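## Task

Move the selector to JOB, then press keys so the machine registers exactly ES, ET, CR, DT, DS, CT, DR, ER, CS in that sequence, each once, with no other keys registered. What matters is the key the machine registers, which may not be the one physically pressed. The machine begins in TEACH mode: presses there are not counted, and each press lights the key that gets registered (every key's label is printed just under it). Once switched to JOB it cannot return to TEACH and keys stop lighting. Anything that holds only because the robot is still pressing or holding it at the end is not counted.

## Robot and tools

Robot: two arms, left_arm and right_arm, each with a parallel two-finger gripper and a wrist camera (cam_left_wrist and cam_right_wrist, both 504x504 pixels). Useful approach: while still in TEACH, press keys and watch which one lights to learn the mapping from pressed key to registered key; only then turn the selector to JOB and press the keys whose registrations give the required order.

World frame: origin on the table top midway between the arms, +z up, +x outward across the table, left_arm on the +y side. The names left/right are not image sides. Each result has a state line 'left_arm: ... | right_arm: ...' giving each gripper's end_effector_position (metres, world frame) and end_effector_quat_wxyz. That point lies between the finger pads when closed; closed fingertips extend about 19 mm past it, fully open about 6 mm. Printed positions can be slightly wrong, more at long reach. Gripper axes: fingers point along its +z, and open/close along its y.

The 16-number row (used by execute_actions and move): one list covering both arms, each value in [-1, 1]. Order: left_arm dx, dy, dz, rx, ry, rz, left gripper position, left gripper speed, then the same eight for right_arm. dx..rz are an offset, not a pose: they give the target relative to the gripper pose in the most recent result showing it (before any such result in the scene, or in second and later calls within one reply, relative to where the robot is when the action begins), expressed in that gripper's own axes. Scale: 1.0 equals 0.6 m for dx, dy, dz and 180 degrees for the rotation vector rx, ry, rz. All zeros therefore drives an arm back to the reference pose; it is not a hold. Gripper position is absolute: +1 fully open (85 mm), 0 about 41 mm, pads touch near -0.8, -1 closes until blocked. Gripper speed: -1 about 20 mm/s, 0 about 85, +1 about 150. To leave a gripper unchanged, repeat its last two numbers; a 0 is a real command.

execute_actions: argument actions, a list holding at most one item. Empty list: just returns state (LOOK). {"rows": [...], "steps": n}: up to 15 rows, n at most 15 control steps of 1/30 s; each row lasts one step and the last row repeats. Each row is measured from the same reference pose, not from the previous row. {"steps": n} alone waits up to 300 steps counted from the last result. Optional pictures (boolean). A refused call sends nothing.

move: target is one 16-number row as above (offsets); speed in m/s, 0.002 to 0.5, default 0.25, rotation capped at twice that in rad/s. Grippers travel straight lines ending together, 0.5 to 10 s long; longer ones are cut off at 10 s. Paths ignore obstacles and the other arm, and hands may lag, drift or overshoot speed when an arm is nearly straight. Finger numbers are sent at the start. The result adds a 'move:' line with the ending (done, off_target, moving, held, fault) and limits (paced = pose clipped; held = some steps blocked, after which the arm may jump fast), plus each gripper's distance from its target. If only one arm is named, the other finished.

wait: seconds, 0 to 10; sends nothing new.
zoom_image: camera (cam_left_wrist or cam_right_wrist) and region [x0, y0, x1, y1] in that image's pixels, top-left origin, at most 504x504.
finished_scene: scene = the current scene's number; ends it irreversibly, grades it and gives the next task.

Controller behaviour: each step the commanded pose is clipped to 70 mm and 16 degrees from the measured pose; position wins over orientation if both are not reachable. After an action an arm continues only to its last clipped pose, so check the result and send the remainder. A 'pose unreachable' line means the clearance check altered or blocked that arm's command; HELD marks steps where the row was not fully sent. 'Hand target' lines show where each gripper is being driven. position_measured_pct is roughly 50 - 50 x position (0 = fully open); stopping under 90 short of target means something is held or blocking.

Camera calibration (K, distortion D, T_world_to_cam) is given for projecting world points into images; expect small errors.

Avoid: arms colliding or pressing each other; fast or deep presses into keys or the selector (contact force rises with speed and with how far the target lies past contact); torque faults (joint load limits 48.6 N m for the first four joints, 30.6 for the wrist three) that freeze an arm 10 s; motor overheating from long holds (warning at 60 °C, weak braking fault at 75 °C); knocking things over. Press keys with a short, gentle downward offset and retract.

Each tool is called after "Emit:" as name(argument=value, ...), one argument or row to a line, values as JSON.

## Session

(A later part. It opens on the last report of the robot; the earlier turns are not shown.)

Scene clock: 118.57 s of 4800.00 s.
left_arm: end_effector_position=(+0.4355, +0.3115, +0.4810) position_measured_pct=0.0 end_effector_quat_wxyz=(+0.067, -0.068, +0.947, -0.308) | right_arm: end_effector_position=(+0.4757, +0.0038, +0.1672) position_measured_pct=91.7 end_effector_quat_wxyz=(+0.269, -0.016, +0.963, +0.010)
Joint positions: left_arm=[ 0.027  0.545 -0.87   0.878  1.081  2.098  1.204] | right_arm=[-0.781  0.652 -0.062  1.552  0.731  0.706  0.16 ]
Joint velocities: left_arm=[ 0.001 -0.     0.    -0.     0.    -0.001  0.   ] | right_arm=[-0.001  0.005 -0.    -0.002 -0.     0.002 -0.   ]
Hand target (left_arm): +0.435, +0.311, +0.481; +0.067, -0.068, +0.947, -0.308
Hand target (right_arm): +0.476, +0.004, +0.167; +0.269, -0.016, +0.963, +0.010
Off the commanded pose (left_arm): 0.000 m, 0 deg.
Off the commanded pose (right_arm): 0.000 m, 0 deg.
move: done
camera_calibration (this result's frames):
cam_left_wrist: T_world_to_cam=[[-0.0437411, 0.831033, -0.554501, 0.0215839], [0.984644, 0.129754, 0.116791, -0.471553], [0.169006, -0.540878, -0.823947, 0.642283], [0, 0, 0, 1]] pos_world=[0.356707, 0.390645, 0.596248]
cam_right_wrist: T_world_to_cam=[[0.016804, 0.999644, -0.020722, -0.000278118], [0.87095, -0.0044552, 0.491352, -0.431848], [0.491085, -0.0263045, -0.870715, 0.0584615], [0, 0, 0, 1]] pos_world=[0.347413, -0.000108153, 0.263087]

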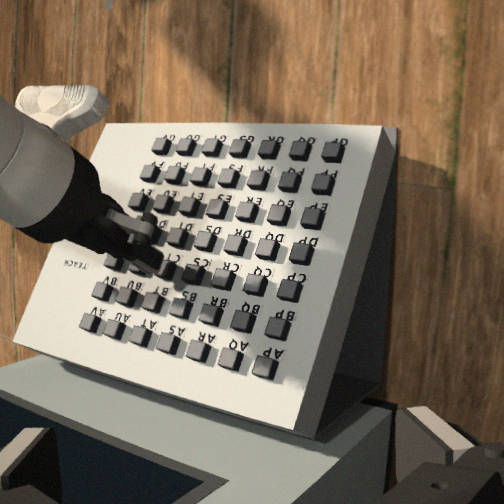

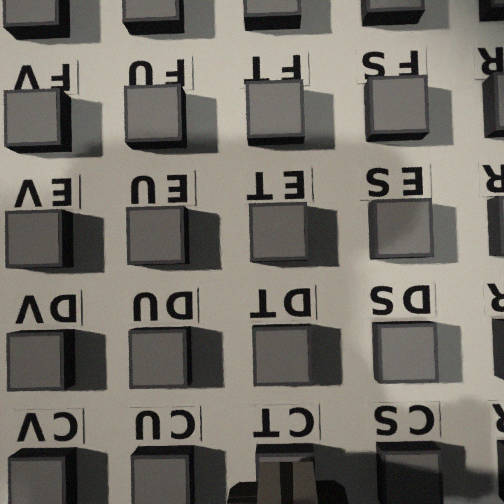

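Remaining: CT, BU, CS, DS, BT.

Emit:
move(
  target=[0,0,0,0,0,0,1,0,0.004,-0.004,0.027,0.003,0,0,-1,0],
  speed=0.04,
)

Emit:
execute_actions(
  actions=[
    {"rows":[[0,0,0,0,0,0,1,0,0.001,-0.002,-0.022,0.001,0,0,-1,0]],"steps":9},
  ],
  pictures=false,
)

Emit:
execute_actions(
  actions=[
    {"rows":[[0,0,0,0,0,0,1,0,-0.057,-0.057,0,0,0,0,-1,0]],"steps":15},
  ],
  pictures=false,
)

Emit:
move(
  target=[0,0,0,0,0,0,1,0,0,0,0.027,0,0,0,-1,0],
  speed=0.04,
)

Emit:
execute_actions(
  actions=[
    {"rows":[[0,0,0,0,0,0,1,0,0.001,-0.002,-0.022,0.001,0,0,-1,0]],"steps":9},
  ],
  pictures=false,
)

Emit:
move(
  target=[0,0,0,0,0,0,1,0,0.057,0.113,0,0,0,0,-1,0],
  speed=0.15,
)

Emit:
move(
  target=[0,0,0,0,0,0,1,0,0,0,0.028,0,0,0,-1,0],
  speed=0.04,
)

Emit:
execute_actions(
  actions=[
    {"rows":[[0,0,0,0,0,0,1,0,0.001,-0.002,-0.022,0.001,0,0,-1,0]],"steps":9},
  ],
  pictures=false,
)

Emit:
execute_actions(
  actions=[
    {"rows":[[0,0,0,0,0,0,1,0,0.057,0,0,0,0,0,-1,0]],"steps":15},
  ],
  pictures=false,
)

Emit:
move(
  target=[0,0,0,0,0,0,1,0,0,0,0.027,0,0,0,-1,0],
  speed=0.04,
)

Emit:
execute_actions(
  actions=[
    {"rows":[[0,0,0,0,0,0,1,0,0.001,-0.002,-0.022,0.001,0,0,-1,0]],"steps":9},
  ],
  pictures=false,
)

Emit:
move(
  target=[0,0,0,0,0,0,1,0,-0.113,-0.057,0,0,0,0,-1,0],
  speed=0.15,
)

Emit:
move(
  target=[0,0,0,0,0,0,1,0,0,0,0.028,0,0,0,-1,0],
  speed=0.04,
)

Emit:
execute_actions(
  actions=[
    {"rows":[[0,0,0,0,0,0,1,0,0,0,-0.04,0,0,0,-1,0]],"steps":12},
  ],
  pictures=false,
)

Emit:
finished_scene(
  scene=1,
)

Scene clock: 140.37 s of 4800.00 s.
left_arm: end_effector_position=(+0.4355, +0.3115, +0.4810) position_measured_pct=0.0 end_effector_quat_wxyz=(+0.067, -0.068, +0.947, -0.308) | right_arm: end_effector_position=(+0.4815, +0.0028, +0.1548) position_measured_pct=91.7 end_effector_quat_wxyz=(+0.270, -0.015, +0.963, +0.007)
Joint positions: left_arm=[ 0.027  0.545 -0.87   0.878  1.081  2.098  1.204] | right_arm=[-0.782  0.677 -0.05   1.551  0.745  0.687  0.144]
Joint velocities: left_arm=[ 0.001 -0.002  0.     0.001 -0.    -0.002 -0.   ] | right_arm=[ 0.     0.    -0.     0.     0.002 -0.001 -0.001]
Hand target (left_arm): +0.435, +0.311, +0.481; +0.067, -0.068, +0.947, -0.308
Hand target (right_arm): +0.482, +0.002, +0.152; +0.269, -0.015, +0.963, +0.005
Off the commanded pose (left_arm): 0.000 m, 0 deg.
Off the commanded pose (right_arm): 0.003 m, 0 deg.
After step 90, 18.10 s passed at rest.
move: done
camera_calibration (this result's frames):
cam_left_wrist: T_world_to_cam=[[-0.0437426, 0.831033, -0.554501, 0.0215834], [0.984644, 0.129755, 0.116789, -0.471554], [0.169004, -0.540877, -0.823947, 0.642282], [0, 0, 0, 1]] pos_world=[0.356708, 0.390646, 0.596247]
cam_right_wrist: T_world_to_cam=[[0.0207806, 0.99945, -0.0258582, -0.000728259], [0.869807, -0.00532055, 0.493364, -0.430576], [0.492955, -0.032744, -0.869438, 0.0437394], [0, 0, 0, 1]] pos_world=[0.352971, -0.000130834, 0.25044]

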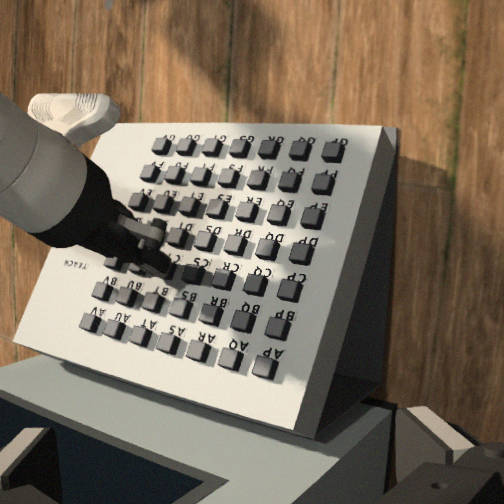

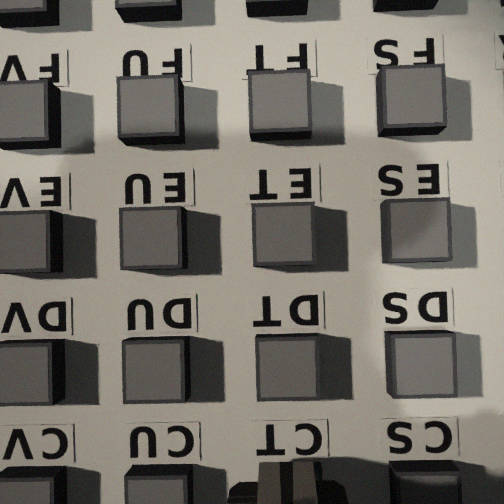

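Scene clock: 140.67 s of 4800.00 s.
left_arm: end_effector_position=(+0.4355, +0.3115, +0.4810) position_measured_pct=0.0 end_effector_quat_wxyz=(+0.067, -0.068, +0.947, -0.308) | right_arm: end_effector_position=(+0.4741, +0.0014, +0.1655) position_measured_pct=91.7 end_effector_quat_wxyz=(+0.270, -0.015, +0.963, +0.005)
Joint positions: left_arm=[ 0.027  0.545 -0.87   0.878  1.081  2.098  1.204] | right_arm=[-0.789  0.653 -0.055  1.558  0.736  0.71   0.149]
Joint velocities: left_arm=[ 0.001 -0.001 -0.    -0.001 -0.     0.001  0.001] | right_arm=[ 0.001 -0.003  0.002  0.004  0.001  0.003  0.   ]
Hand target (left_arm): +0.435, +0.311, +0.481; +0.067, -0.068, +0.947, -0.308
Hand target (right_arm): +0.474, +0.001, +0.166; +0.270, -0.015, +0.963, +0.005
Off the commanded pose (left_arm): 0.000 m, 0 deg.
Off the commanded pose (right_arm): 0.000 m, 0 deg.
Steps of this call (steps 1 to 9: all 9 steps of this action). Readings (end_effector_position | what the end effector reports):
1: left_arm (+0.4355, +0.3115, +0.4810) | right_arm (+0.4812, +0.0030, +0.1554) | left_arm position_measured_pct=0.0 | right_arm position_measured_pct=91.7
2: left_arm (+0.4355, +0.3115, +0.4810) | right_arm (+0.4798, +0.0029, +0.1578) | left_arm position_measured_pct=0.0 | right_arm position_measured_pct=91.7
4: left_arm (+0.4355, +0.3115, +0.4810) | right_arm (+0.4757, +0.0024, +0.1650) | left_arm position_measured_pct=0.0 | right_arm position_measured_pct=91.7
8: left_arm (+0.4355, +0.3115, +0.4810) | right_arm (+0.4741, +0.0015, +0.1655) | left_arm position_measured_pct=0.0 | right_arm position_measured_pct=91.7
9: the state above

Scene clock: 141.17 s of 4800.00 s.
left_arm: end_effector_position=(+0.4355, +0.3115, +0.4810) position_measured_pct=0.0 end_effector_quat_wxyz=(+0.067, -0.068, +0.947, -0.308) | right_arm: end_effector_position=(+0.5040, -0.0313, +0.1833) position_measured_pct=91.7 end_effector_quat_wxyz=(+0.270, -0.015, +0.963, +0.005)
Joint positions: left_arm=[ 0.027  0.545 -0.87   0.878  1.081  2.098  1.204] | right_arm=[-0.691  0.62  -0.073  1.554  0.705  0.699  0.263]
Joint velocities: left_arm=[-0.001  0.001  0.     0.    -0.     0.001  0.   ] | right_arm=[ 0.01  -0.002  0.008 -0.004 -0.003 -0.001  0.003]
Hand target (left_arm): +0.435, +0.311, +0.481; +0.067, -0.068, +0.947, -0.308
Hand target (right_arm): +0.505, -0.032, +0.183; +0.270, -0.015, +0.963, +0.005
Off the commanded pose (left_arm): 0.000 m, 0 deg.
Off the commanded pose (right_arm): 0.001 m, 0 deg.
Steps of this call (steps 1 to 15: all 15 steps of this action). Readings (end_effector_position | what the end effector reports):
1: left_arm (+0.4355, +0.3115, +0.4810) | right_arm (+0.4745, +0.0010, +0.1657) | left_arm position_measured_pct=0.0 | right_arm position_measured_pct=91.7
2: left_arm (+0.4355, +0.3115, +0.4810) | right_arm (+0.4760, -0.0005, +0.1667) | left_arm position_measured_pct=0.0 | right_arm position_measured_pct=91.7
4: left_arm (+0.4355, +0.3115, +0.4810) | right_arm (+0.4853, -0.0107, +0.1723) | left_arm position_measured_pct=0.0 | right_arm position_measured_pct=91.7
8: left_arm (+0.4355, +0.3115, +0.4810) | right_arm (+0.5038, -0.0321, +0.1825) | left_arm position_measured_pct=0.0 | right_arm position_measured_pct=91.7
15: the state above

Scene clock: 142.10 s of 4800.00 s.
left_arm: end_effector_position=(+0.4355, +0.3115, +0.4810) position_measured_pct=0.0 end_effector_quat_wxyz=(+0.067, -0.068, +0.947, -0.308) | right_arm: end_effector_position=(+0.5120, -0.0305, +0.1732) position_measured_pct=91.7 end_effector_quat_wxyz=(+0.271, -0.015, +0.962, +0.007)
Joint positions: left_arm=[ 0.027  0.545 -0.87   0.878  1.081  2.098  1.204] | right_arm=[-0.686  0.644 -0.065  1.548  0.716  0.674  0.255]
Joint velocities: left_arm=[-0.001 -0.001  0.     0.001 -0.     0.001  0.   ] | right_arm=[ 0.    -0.    -0.001 -0.001  0.001  0.    -0.001]
Hand target (left_arm): +0.435, +0.311, +0.481; +0.067, -0.068, +0.947, -0.308
Hand target (right_arm): +0.513, -0.032, +0.170; +0.270, -0.015, +0.963, +0.005
Off the commanded pose (left_arm): 0.000 m, 0 deg.
Off the commanded pose (right_arm): 0.004 m, 0 deg.
move: off_target (right_arm)
camera_calibration (this result's frames):
cam_left_wrist: T_world_to_cam=[[-0.0437476, 0.831033, -0.554501, 0.0215822], [0.984645, 0.129756, 0.116782, -0.471554], [0.169, -0.540877, -0.823948, 0.64228], [0, 0, 0, 1]] pos_world=[0.356712, 0.390646, 0.596242]
cam_right_wrist: T_world_to_cam=[[0.021169, 0.999451, -0.0254706, 0.0321129], [0.868296, -0.00575033, 0.496013, -0.466064], [0.495595, -0.0326161, -0.867941, 0.0419721], [0, 0, 0, 1]] pos_world=[0.3832, -0.0334064, 0.268421]

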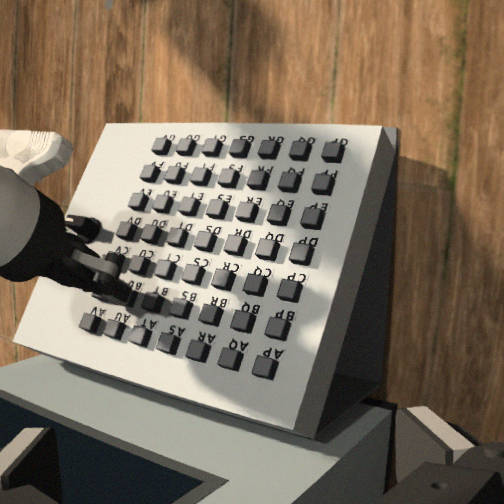

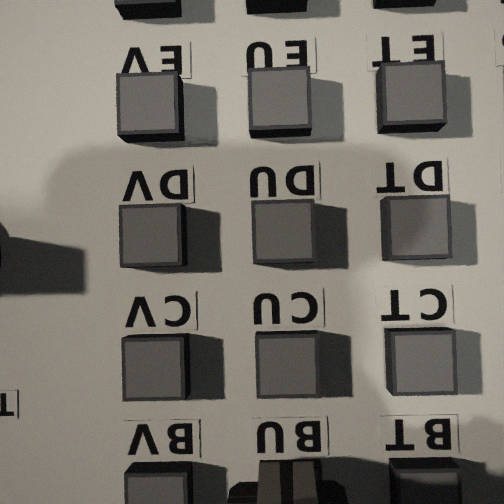

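Scene clock: 142.40 s of 4800.00 s.
left_arm: end_effector_position=(+0.4355, +0.3115, +0.4810) position_measured_pct=0.0 end_effector_quat_wxyz=(+0.067, -0.068, +0.947, -0.308) | right_arm: end_effector_position=(+0.5046, -0.0319, +0.1839) position_measured_pct=91.7 end_effector_quat_wxyz=(+0.271, -0.014, +0.962, +0.005)
Joint positions: left_arm=[ 0.027  0.545 -0.87   0.878  1.081  2.098  1.204] | right_arm=[-0.693  0.619 -0.07   1.556  0.707  0.697  0.26 ]
Joint velocities: left_arm=[ 0.     0.003  0.    -0.001 -0.     0.002 -0.   ] | right_arm=[ 0.    -0.002  0.002  0.001  0.001  0.003 -0.001]
Hand target (left_arm): +0.435, +0.311, +0.481; +0.067, -0.068, +0.947, -0.308
Hand target (right_arm): +0.505, -0.032, +0.184; +0.271, -0.014, +0.962, +0.005
Off the commanded pose (left_arm): 0.000 m, 0 deg.
Off the commanded pose (right_arm): 0.000 m, 0 deg.
Steps of this call (steps 1 to 9: all 9 steps of this action). Readings (end_effector_position | what the end effector reports):
1: left_arm (+0.4355, +0.3115, +0.4810) | right_arm (+0.5117, -0.0303, +0.1737) | left_arm position_measured_pct=0.0 | right_arm position_measured_pct=91.7
2: left_arm (+0.4355, +0.3115, +0.4810) | right_arm (+0.5104, -0.0304, +0.1760) | left_arm position_measured_pct=0.0 | right_arm position_measured_pct=91.7
4: left_arm (+0.4355, +0.3115, +0.4810) | right_arm (+0.5064, -0.0308, +0.1834) | left_arm position_measured_pct=0.0 | right_arm position_measured_pct=91.7
8: left_arm (+0.4355, +0.3115, +0.4810) | right_arm (+0.5047, -0.0317, +0.1839) | left_arm position_measured_pct=0.0 | right_arm position_measured_pct=91.7
9: the state above

Scene clock: 143.47 s of 4800.00 s.
left_arm: end_effector_position=(+0.4355, +0.3115, +0.4810) position_measured_pct=0.0 end_effector_quat_wxyz=(+0.067, -0.068, +0.947, -0.308) | right_arm: end_effector_position=(+0.4735, +0.0347, +0.1663) position_measured_pct=91.7 end_effector_quat_wxyz=(+0.271, -0.014, +0.962, +0.006)
Joint positions: left_arm=[ 0.027  0.545 -0.87   0.878  1.081  2.098  1.204] | right_arm=[-0.826  0.701 -0.062  1.458  0.716  0.772  0.153]
Joint velocities: left_arm=[ 0.    -0.    -0.     0.    -0.     0.001 -0.   ] | right_arm=[-0.005  0.006 -0.002 -0.001  0.001  0.002 -0.002]
Hand target (left_arm): +0.435, +0.311, +0.481; +0.067, -0.068, +0.947, -0.308
Hand target (right_arm): +0.473, +0.035, +0.166; +0.271, -0.014, +0.962, +0.005
Off the commanded pose (left_arm): 0.000 m, 0 deg.
Off the commanded pose (right_arm): 0.000 m, 0 deg.
move: done
camera_calibration (this result's frames):
cam_left_wrist: T_world_to_cam=[[-0.0437514, 0.831033, -0.5545, 0.0215814], [0.984645, 0.129758, 0.116778, -0.471555], [0.168997, -0.540877, -0.823949, 0.642278], [0, 0, 0, 1]] pos_world=[0.356715, 0.390646, 0.596239]
cam_right_wrist: T_world_to_cam=[[0.0234056, 0.99934, -0.0277795, -0.033034], [0.868514, -0.00656432, 0.495621, -0.428899], [0.495112, -0.0357272, -0.868094, 0.0575847], [0, 0, 0, 1]] pos_world=[0.344767, 0.0322541, 0.261643]

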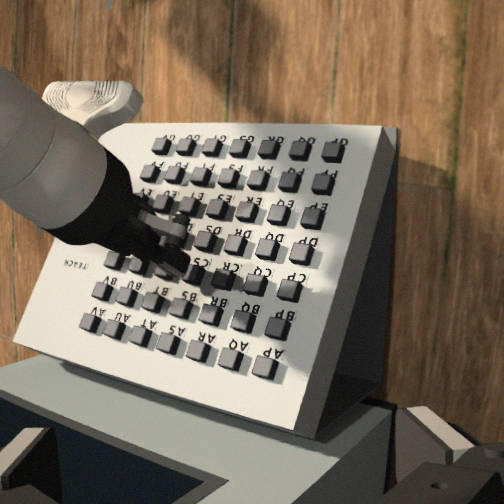

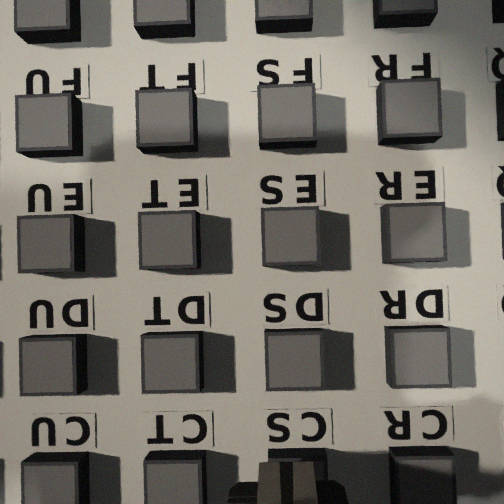

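Scene clock: 144.17 s of 4800.00 s.
left_arm: end_effector_position=(+0.4355, +0.3115, +0.4810) position_measured_pct=0.0 end_effector_quat_wxyz=(+0.067, -0.068, +0.947, -0.308) | right_arm: end_effector_position=(+0.4813, +0.0362, +0.1553) position_measured_pct=91.7 end_effector_quat_wxyz=(+0.272, -0.014, +0.962, +0.007)
Joint positions: left_arm=[ 0.027  0.545 -0.87   0.878  1.081  2.098  1.204] | right_arm=[-0.819  0.726 -0.057  1.451  0.726  0.747  0.146]
Joint velocities: left_arm=[ 0.    -0.001 -0.     0.001  0.     0.     0.   ] | right_arm=[ 0.001  0.    -0.001  0.002  0.001  0.    -0.002]
Hand target (left_arm): +0.435, +0.311, +0.481; +0.067, -0.068, +0.947, -0.308
Hand target (right_arm): +0.482, +0.035, +0.152; +0.271, -0.014, +0.962, +0.006
Off the commanded pose (left_arm): 0.000 m, 0 deg.
Off the commanded pose (right_arm): 0.004 m, 0 deg.
move: off_target (right_arm)
camera_calibration (this result's frames):
cam_left_wrist: T_world_to_cam=[[-0.0437527, 0.831033, -0.5545, 0.0215809], [0.984645, 0.129758, 0.116776, -0.471555], [0.168995, -0.540877, -0.82395, 0.642277], [0, 0, 0, 1]] pos_world=[0.356717, 0.390646, 0.596237]
cam_right_wrist: T_world_to_cam=[[0.0221733, 0.999457, -0.0243694, -0.0350118], [0.867492, -0.00711772, 0.497399, -0.429952], [0.496956, -0.0321693, -0.867179, 0.0430593], [0, 0, 0, 1]] pos_world=[0.352358, 0.0333177, 0.250345]

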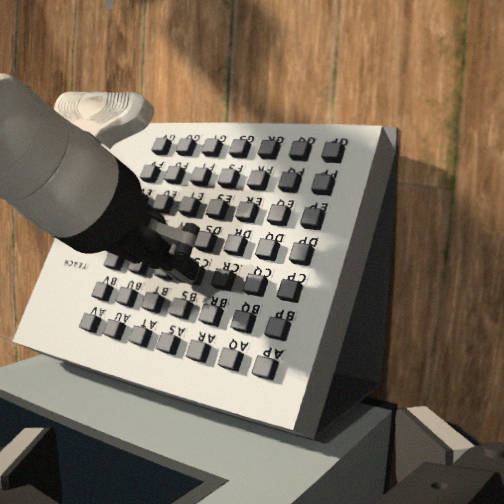

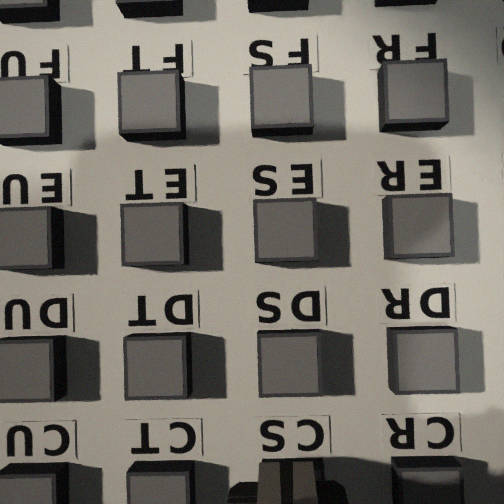

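Scene clock: 144.47 s of 4800.00 s.
left_arm: end_effector_position=(+0.4355, +0.3115, +0.4810) position_measured_pct=0.0 end_effector_quat_wxyz=(+0.067, -0.068, +0.947, -0.308) | right_arm: end_effector_position=(+0.4739, +0.0348, +0.1660) position_measured_pct=91.7 end_effector_quat_wxyz=(+0.272, -0.014, +0.962, +0.006)
Joint positions: left_arm=[ 0.027  0.545 -0.87   0.878  1.081  2.098  1.204] | right_arm=[-0.828  0.702 -0.061  1.459  0.718  0.769  0.149]
Joint velocities: left_arm=[ 0.001 -0.002 -0.     0.001  0.     0.     0.   ] | right_arm=[ 0.    -0.002  0.002  0.004  0.001  0.003  0.   ]
Hand target (left_arm): +0.435, +0.311, +0.481; +0.067, -0.068, +0.947, -0.308
Hand target (right_arm): +0.474, +0.035, +0.166; +0.272, -0.014, +0.962, +0.006
Off the commanded pose (left_arm): 0.000 m, 0 deg.
Off the commanded pose (right_arm): 0.000 m, 0 deg.
Steps of this call (steps 1 to 9: all 9 steps of this action). Readings (end_effector_position | what the end effector reports):
1: left_arm (+0.4355, +0.3115, +0.4810) | right_arm (+0.4810, +0.0364, +0.1559) | left_arm position_measured_pct=0.0 | right_arm position_measured_pct=91.7
2: left_arm (+0.4355, +0.3115, +0.4810) | right_arm (+0.4796, +0.0363, +0.1583) | left_arm position_measured_pct=0.0 | right_arm position_measured_pct=91.7
4: left_arm (+0.4355, +0.3115, +0.4810) | right_arm (+0.4754, +0.0360, +0.1656) | left_arm position_measured_pct=0.0 | right_arm position_measured_pct=91.7
8: left_arm (+0.4355, +0.3115, +0.4810) | right_arm (+0.4739, +0.0349, +0.1661) | left_arm position_measured_pct=0.0 | right_arm position_measured_pct=91.7
9: the state above

Scene clock: 144.97 s of 4800.00 s.
left_arm: end_effector_position=(+0.4355, +0.3115, +0.4810) position_measured_pct=0.0 end_effector_quat_wxyz=(+0.067, -0.068, +0.947, -0.308) | right_arm: end_effector_position=(+0.4451, +0.0336, +0.1479) position_measured_pct=91.7 end_effector_quat_wxyz=(+0.272, -0.013, +0.962, +0.005)
Joint positions: left_arm=[ 0.027  0.545 -0.87   0.878  1.081  2.098  1.204] | right_arm=[-0.887  0.693 -0.034  1.548  0.758  0.724  0.043]
Joint velocities: left_arm=[ 0.     0.001 -0.    -0.    -0.    -0.    -0.001] | right_arm=[-0.007 -0.003 -0.005  0.001  0.002 -0.001 -0.003]
Hand target (left_arm): +0.435, +0.311, +0.481; +0.067, -0.068, +0.947, -0.308
Hand target (right_arm): +0.445, +0.034, +0.148; +0.272, -0.014, +0.962, +0.006
Off the commanded pose (left_arm): 0.000 m, 0 deg.
Off the commanded pose (right_arm): 0.001 m, 0 deg.
Steps of this call (steps 1 to 15: all 15 steps of this action). Readings (end_effector_position | what the end effector reports):
1: left_arm (+0.4355, +0.3115, +0.4810) | right_arm (+0.4736, +0.0349, +0.1660) | left_arm position_measured_pct=0.0 | right_arm position_measured_pct=91.7
2: left_arm (+0.4355, +0.3115, +0.4810) | right_arm (+0.4718, +0.0352, +0.1652) | left_arm position_measured_pct=0.0 | right_arm position_measured_pct=91.7
4: left_arm (+0.4355, +0.3115, +0.4810) | right_arm (+0.4622, +0.0357, +0.1601) | left_arm position_measured_pct=0.0 | right_arm position_measured_pct=91.7
8: left_arm (+0.4355, +0.3115, +0.4810) | right_arm (+0.4453, +0.0344, +0.1481) | left_arm position_measured_pct=0.0 | right_arm position_measured_pct=91.7
15: the state above

Scene clock: 145.90 s of 4800.00 s.
left_arm: end_effector_position=(+0.4355, +0.3115, +0.4810) position_measured_pct=0.0 end_effector_quat_wxyz=(+0.067, -0.068, +0.947, -0.308) | right_arm: end_effector_position=(+0.4523, +0.0353, +0.1371) position_measured_pct=91.7 end_effector_quat_wxyz=(+0.273, -0.014, +0.962, +0.007)
Joint positions: left_arm=[ 0.027  0.545 -0.87   0.878  1.081  2.098  1.204] | right_arm=[-0.881  0.718 -0.027  1.542  0.77   0.699  0.035]
Joint velocities: left_arm=[ 0.001  0.002  0.     0.001  0.    -0.001 -0.001] | right_arm=[ 0.001  0.    -0.001  0.001  0.001  0.    -0.   ]
Hand target (left_arm): +0.435, +0.311, +0.481; +0.067, -0.068, +0.947, -0.308
Hand target (right_arm): +0.453, +0.034, +0.134; +0.272, -0.014, +0.962, +0.006
Off the commanded pose (left_arm): 0.000 m, 0 deg.
Off the commanded pose (right_arm): 0.003 m, 0 deg.
move: done
camera_calibration (this result's frames):
cam_left_wrist: T_world_to_cam=[[-0.0437571, 0.831033, -0.5545, 0.0215796], [0.984646, 0.129759, 0.11677, -0.471555], [0.168991, -0.540876, -0.823951, 0.642275], [0, 0, 0, 1]] pos_world=[0.356721, 0.390647, 0.596232]
cam_right_wrist: T_world_to_cam=[[0.0229306, 0.999441, -0.0243194, -0.034233], [0.866842, -0.00775785, 0.498522, -0.39556], [0.498055, -0.0325125, -0.866536, 0.0410763], [0, 0, 0, 1]] pos_world=[0.323215, 0.0324806, 0.231957]

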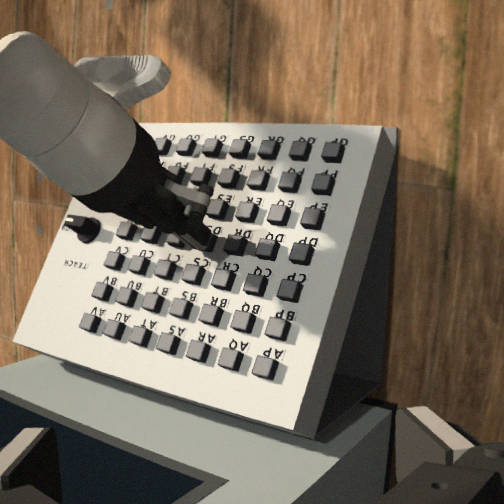

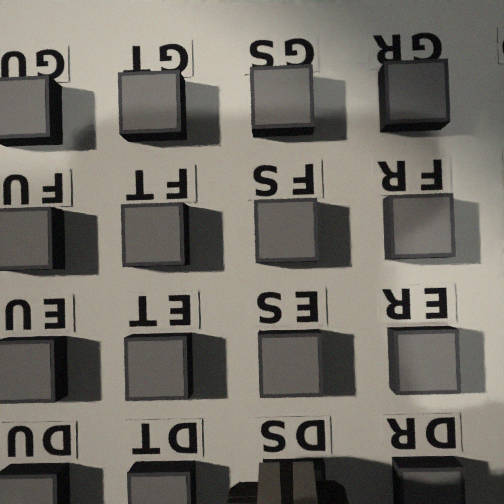

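Scene clock: 146.20 s of 4800.00 s.
left_arm: end_effector_position=(+0.4355, +0.3115, +0.4810) position_measured_pct=0.0 end_effector_quat_wxyz=(+0.067, -0.068, +0.947, -0.308) | right_arm: end_effector_position=(+0.4449, +0.0338, +0.1478) position_measured_pct=91.7 end_effector_quat_wxyz=(+0.273, -0.013, +0.962, +0.006)
Joint positions: left_arm=[ 0.027  0.545 -0.87   0.878  1.081  2.098  1.204] | right_arm=[-0.889  0.693 -0.032  1.55   0.76   0.722  0.04 ]
Joint velocities: left_arm=[-0.001  0.     0.     0.     0.     0.    -0.001] | right_arm=[ 0.001 -0.003  0.002  0.004  0.001  0.003 -0.   ]
Hand target (left_arm): +0.435, +0.311, +0.481; +0.067, -0.068, +0.947, -0.308
Hand target (right_arm): +0.445, +0.034, +0.148; +0.273, -0.013, +0.962, +0.006
Off the commanded pose (left_arm): 0.000 m, 0 deg.
Off the commanded pose (right_arm): 0.000 m, 0 deg.
Steps of this call (steps 1 to 9: all 9 steps of this action). Readings (end_effector_position | what the end effector reports):
1: left_arm (+0.4355, +0.3115, +0.4810) | right_arm (+0.4520, +0.0354, +0.1377) | left_arm position_measured_pct=0.0 | right_arm position_measured_pct=91.7
2: left_arm (+0.4355, +0.3115, +0.4810) | right_arm (+0.4506, +0.0354, +0.1400) | left_arm position_measured_pct=0.0 | right_arm position_measured_pct=91.7
4: left_arm (+0.4355, +0.3115, +0.4810) | right_arm (+0.4464, +0.0351, +0.1473) | left_arm position_measured_pct=0.0 | right_arm position_measured_pct=91.7
8: left_arm (+0.4355, +0.3115, +0.4810) | right_arm (+0.4449, +0.0340, +0.1478) | left_arm position_measured_pct=0.0 | right_arm position_measured_pct=91.7
9: the state above

Scene clock: 147.27 s of 4800.00 s.
left_arm: end_effector_position=(+0.4355, +0.3115, +0.4810) position_measured_pct=0.0 end_effector_quat_wxyz=(+0.067, -0.068, +0.947, -0.308) | right_arm: end_effector_position=(+0.5032, +0.0018, +0.1839) position_measured_pct=91.7 end_effector_quat_wxyz=(+0.273, -0.014, +0.962, +0.006)
Joint positions: left_arm=[ 0.027  0.545 -0.87   0.878  1.081  2.098  1.204] | right_arm=[-0.736  0.665 -0.077  1.468  0.7    0.754  0.244]
Joint velocities: left_arm=[ 0.001  0.001  0.     0.    -0.     0.001  0.   ] | right_arm=[ 0.008  0.001  0.005 -0.001 -0.003 -0.     0.003]
Hand target (left_arm): +0.435, +0.311, +0.481; +0.067, -0.068, +0.947, -0.308
Hand target (right_arm): +0.504, +0.001, +0.184; +0.273, -0.013, +0.962, +0.006
Off the commanded pose (left_arm): 0.000 m, 0 deg.
Off the commanded pose (right_arm): 0.001 m, 0 deg.
move: done
camera_calibration (this result's frames):
cam_left_wrist: T_world_to_cam=[[-0.0437601, 0.831033, -0.554499, 0.0215785], [0.984646, 0.12976, 0.116765, -0.471556], [0.168987, -0.540876, -0.823952, 0.642274], [0, 0, 0, 1]] pos_world=[0.356724, 0.390647, 0.596229]
cam_right_wrist: T_world_to_cam=[[0.023294, 0.999369, -0.0267964, -0.000493233], [0.866485, -0.00681257, 0.499157, -0.463219], [0.498659, -0.034846, -0.866097, 0.0547692], [0, 0, 0, 1]] pos_world=[0.374073, -0.000754304, 0.278641]

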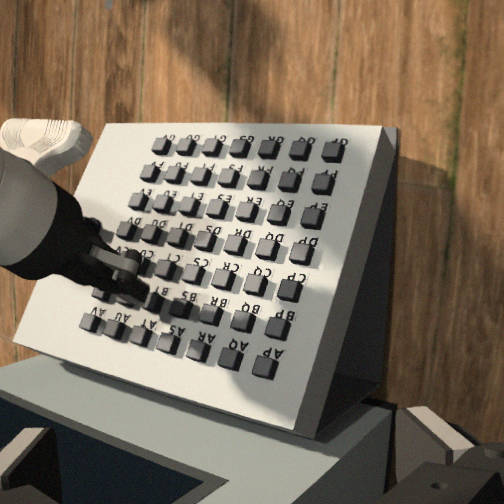

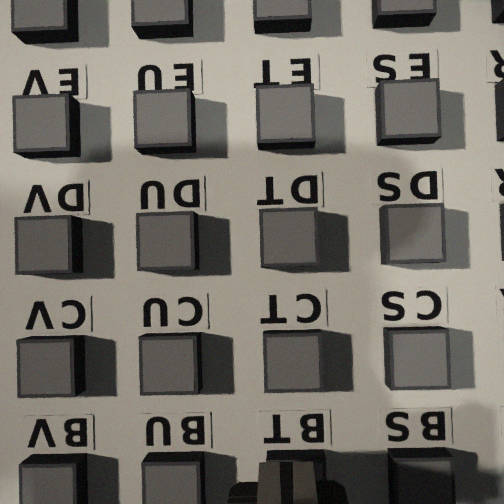

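Scene clock: 147.97 s of 4800.00 s.
left_arm: end_effector_position=(+0.4355, +0.3115, +0.4810) position_measured_pct=0.0 end_effector_quat_wxyz=(+0.067, -0.068, +0.947, -0.308) | right_arm: end_effector_position=(+0.5109, +0.0032, +0.1732) position_measured_pct=91.7 end_effector_quat_wxyz=(+0.274, -0.014, +0.962, +0.008)
Joint positions: left_arm=[ 0.027  0.545 -0.87   0.878  1.081  2.098  1.204] | right_arm=[-0.73   0.689 -0.071  1.461  0.71   0.73   0.238]
Joint velocities: left_arm=[ 0.001 -0.001  0.    -0.001  0.    -0.001  0.001] | right_arm=[ 0.    -0.     0.    -0.002  0.     0.001 -0.001]
Hand target (left_arm): +0.435, +0.311, +0.481; +0.067, -0.068, +0.947, -0.308
Hand target (right_arm): +0.512, +0.002, +0.170; +0.273, -0.014, +0.962, +0.006
Off the commanded pose (left_arm): 0.000 m, 0 deg.
Off the commanded pose (right_arm): 0.004 m, 0 deg.
move: off_target (right_arm)
camera_calibration (this result's frames):
cam_left_wrist: T_world_to_cam=[[-0.0437618, 0.831033, -0.554499, 0.021578], [0.984646, 0.12976, 0.116763, -0.471556], [0.168986, -0.540876, -0.823952, 0.642273], [0, 0, 0, 1]] pos_world=[0.356725, 0.390647, 0.596227]
cam_right_wrist: T_world_to_cam=[[0.0222733, 0.999471, -0.0236948, -0.00237274], [0.865339, -0.00740366, 0.501132, -0.464303], [0.500691, -0.0316659, -0.865046, 0.0404813], [0, 0, 0, 1]] pos_world=[0.381564, 0.000215822, 0.267639]

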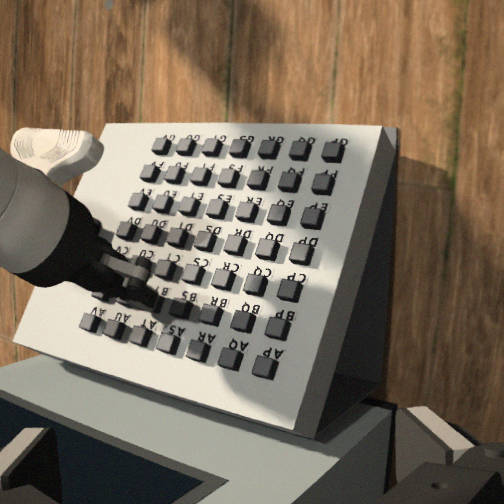

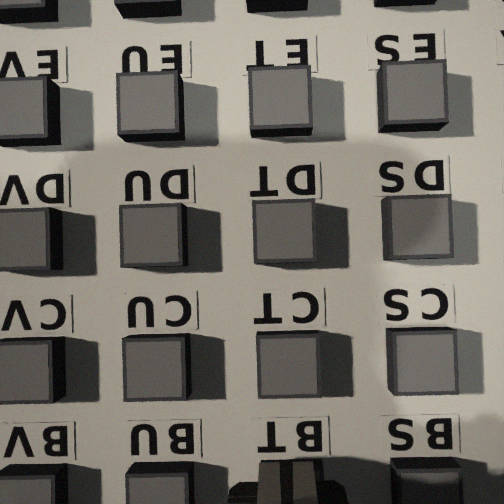

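Scene clock: 148.37 s of 4800.00 s.
left_arm: end_effector_position=(+0.4355, +0.3115, +0.4810) position_measured_pct=0.0 end_effector_quat_wxyz=(+0.067, -0.068, +0.947, -0.308) | right_arm: end_effector_position=(+0.4983, +0.0027, +0.1933) position_measured_pct=91.7 end_effector_quat_wxyz=(+0.274, -0.014, +0.962, +0.007)
Joint positions: left_arm=[ 0.027  0.545 -0.87   0.878  1.081  2.098  1.204] | right_arm=[-0.742  0.646 -0.08   1.47   0.694  0.768  0.248]
Joint velocities: left_arm=[-0.001 -0.    -0.     0.001  0.     0.001  0.   ] | right_arm=[-0.    -0.005 -0.    -0.001  0.     0.    -0.   ]
Hand target (left_arm): +0.435, +0.311, +0.481; +0.067, -0.068, +0.947, -0.308
Hand target (right_arm): +0.498, +0.003, +0.194; +0.274, -0.014, +0.962, +0.008
Off the commanded pose (left_arm): 0.000 m, 0 deg.
Off the commanded pose (right_arm): 0.000 m, 0 deg.
Steps of this call (steps 1 to 12: all 12 steps of this action). Readings (end_effector_position | what the end effector reports):
1: left_arm (+0.4355, +0.3115, +0.4810) | right_arm (+0.5106, +0.0033, +0.1737) | left_arm position_measured_pct=0.0 | right_arm position_measured_pct=91.7
2: left_arm (+0.4355, +0.3115, +0.4810) | right_arm (+0.5093, +0.0033, +0.1760) | left_arm position_measured_pct=0.0 | right_arm position_measured_pct=91.7
4: left_arm (+0.4355, +0.3115, +0.4810) | right_arm (+0.5031, +0.0032, +0.1867) | left_arm position_measured_pct=0.0 | right_arm position_measured_pct=91.7
8: left_arm (+0.4355, +0.3115, +0.4810) | right_arm (+0.4983, +0.0033, +0.1931) | left_arm position_measured_pct=0.0 | right_arm position_measured_pct=91.7
12: the state above

The scene is finished: the task was done.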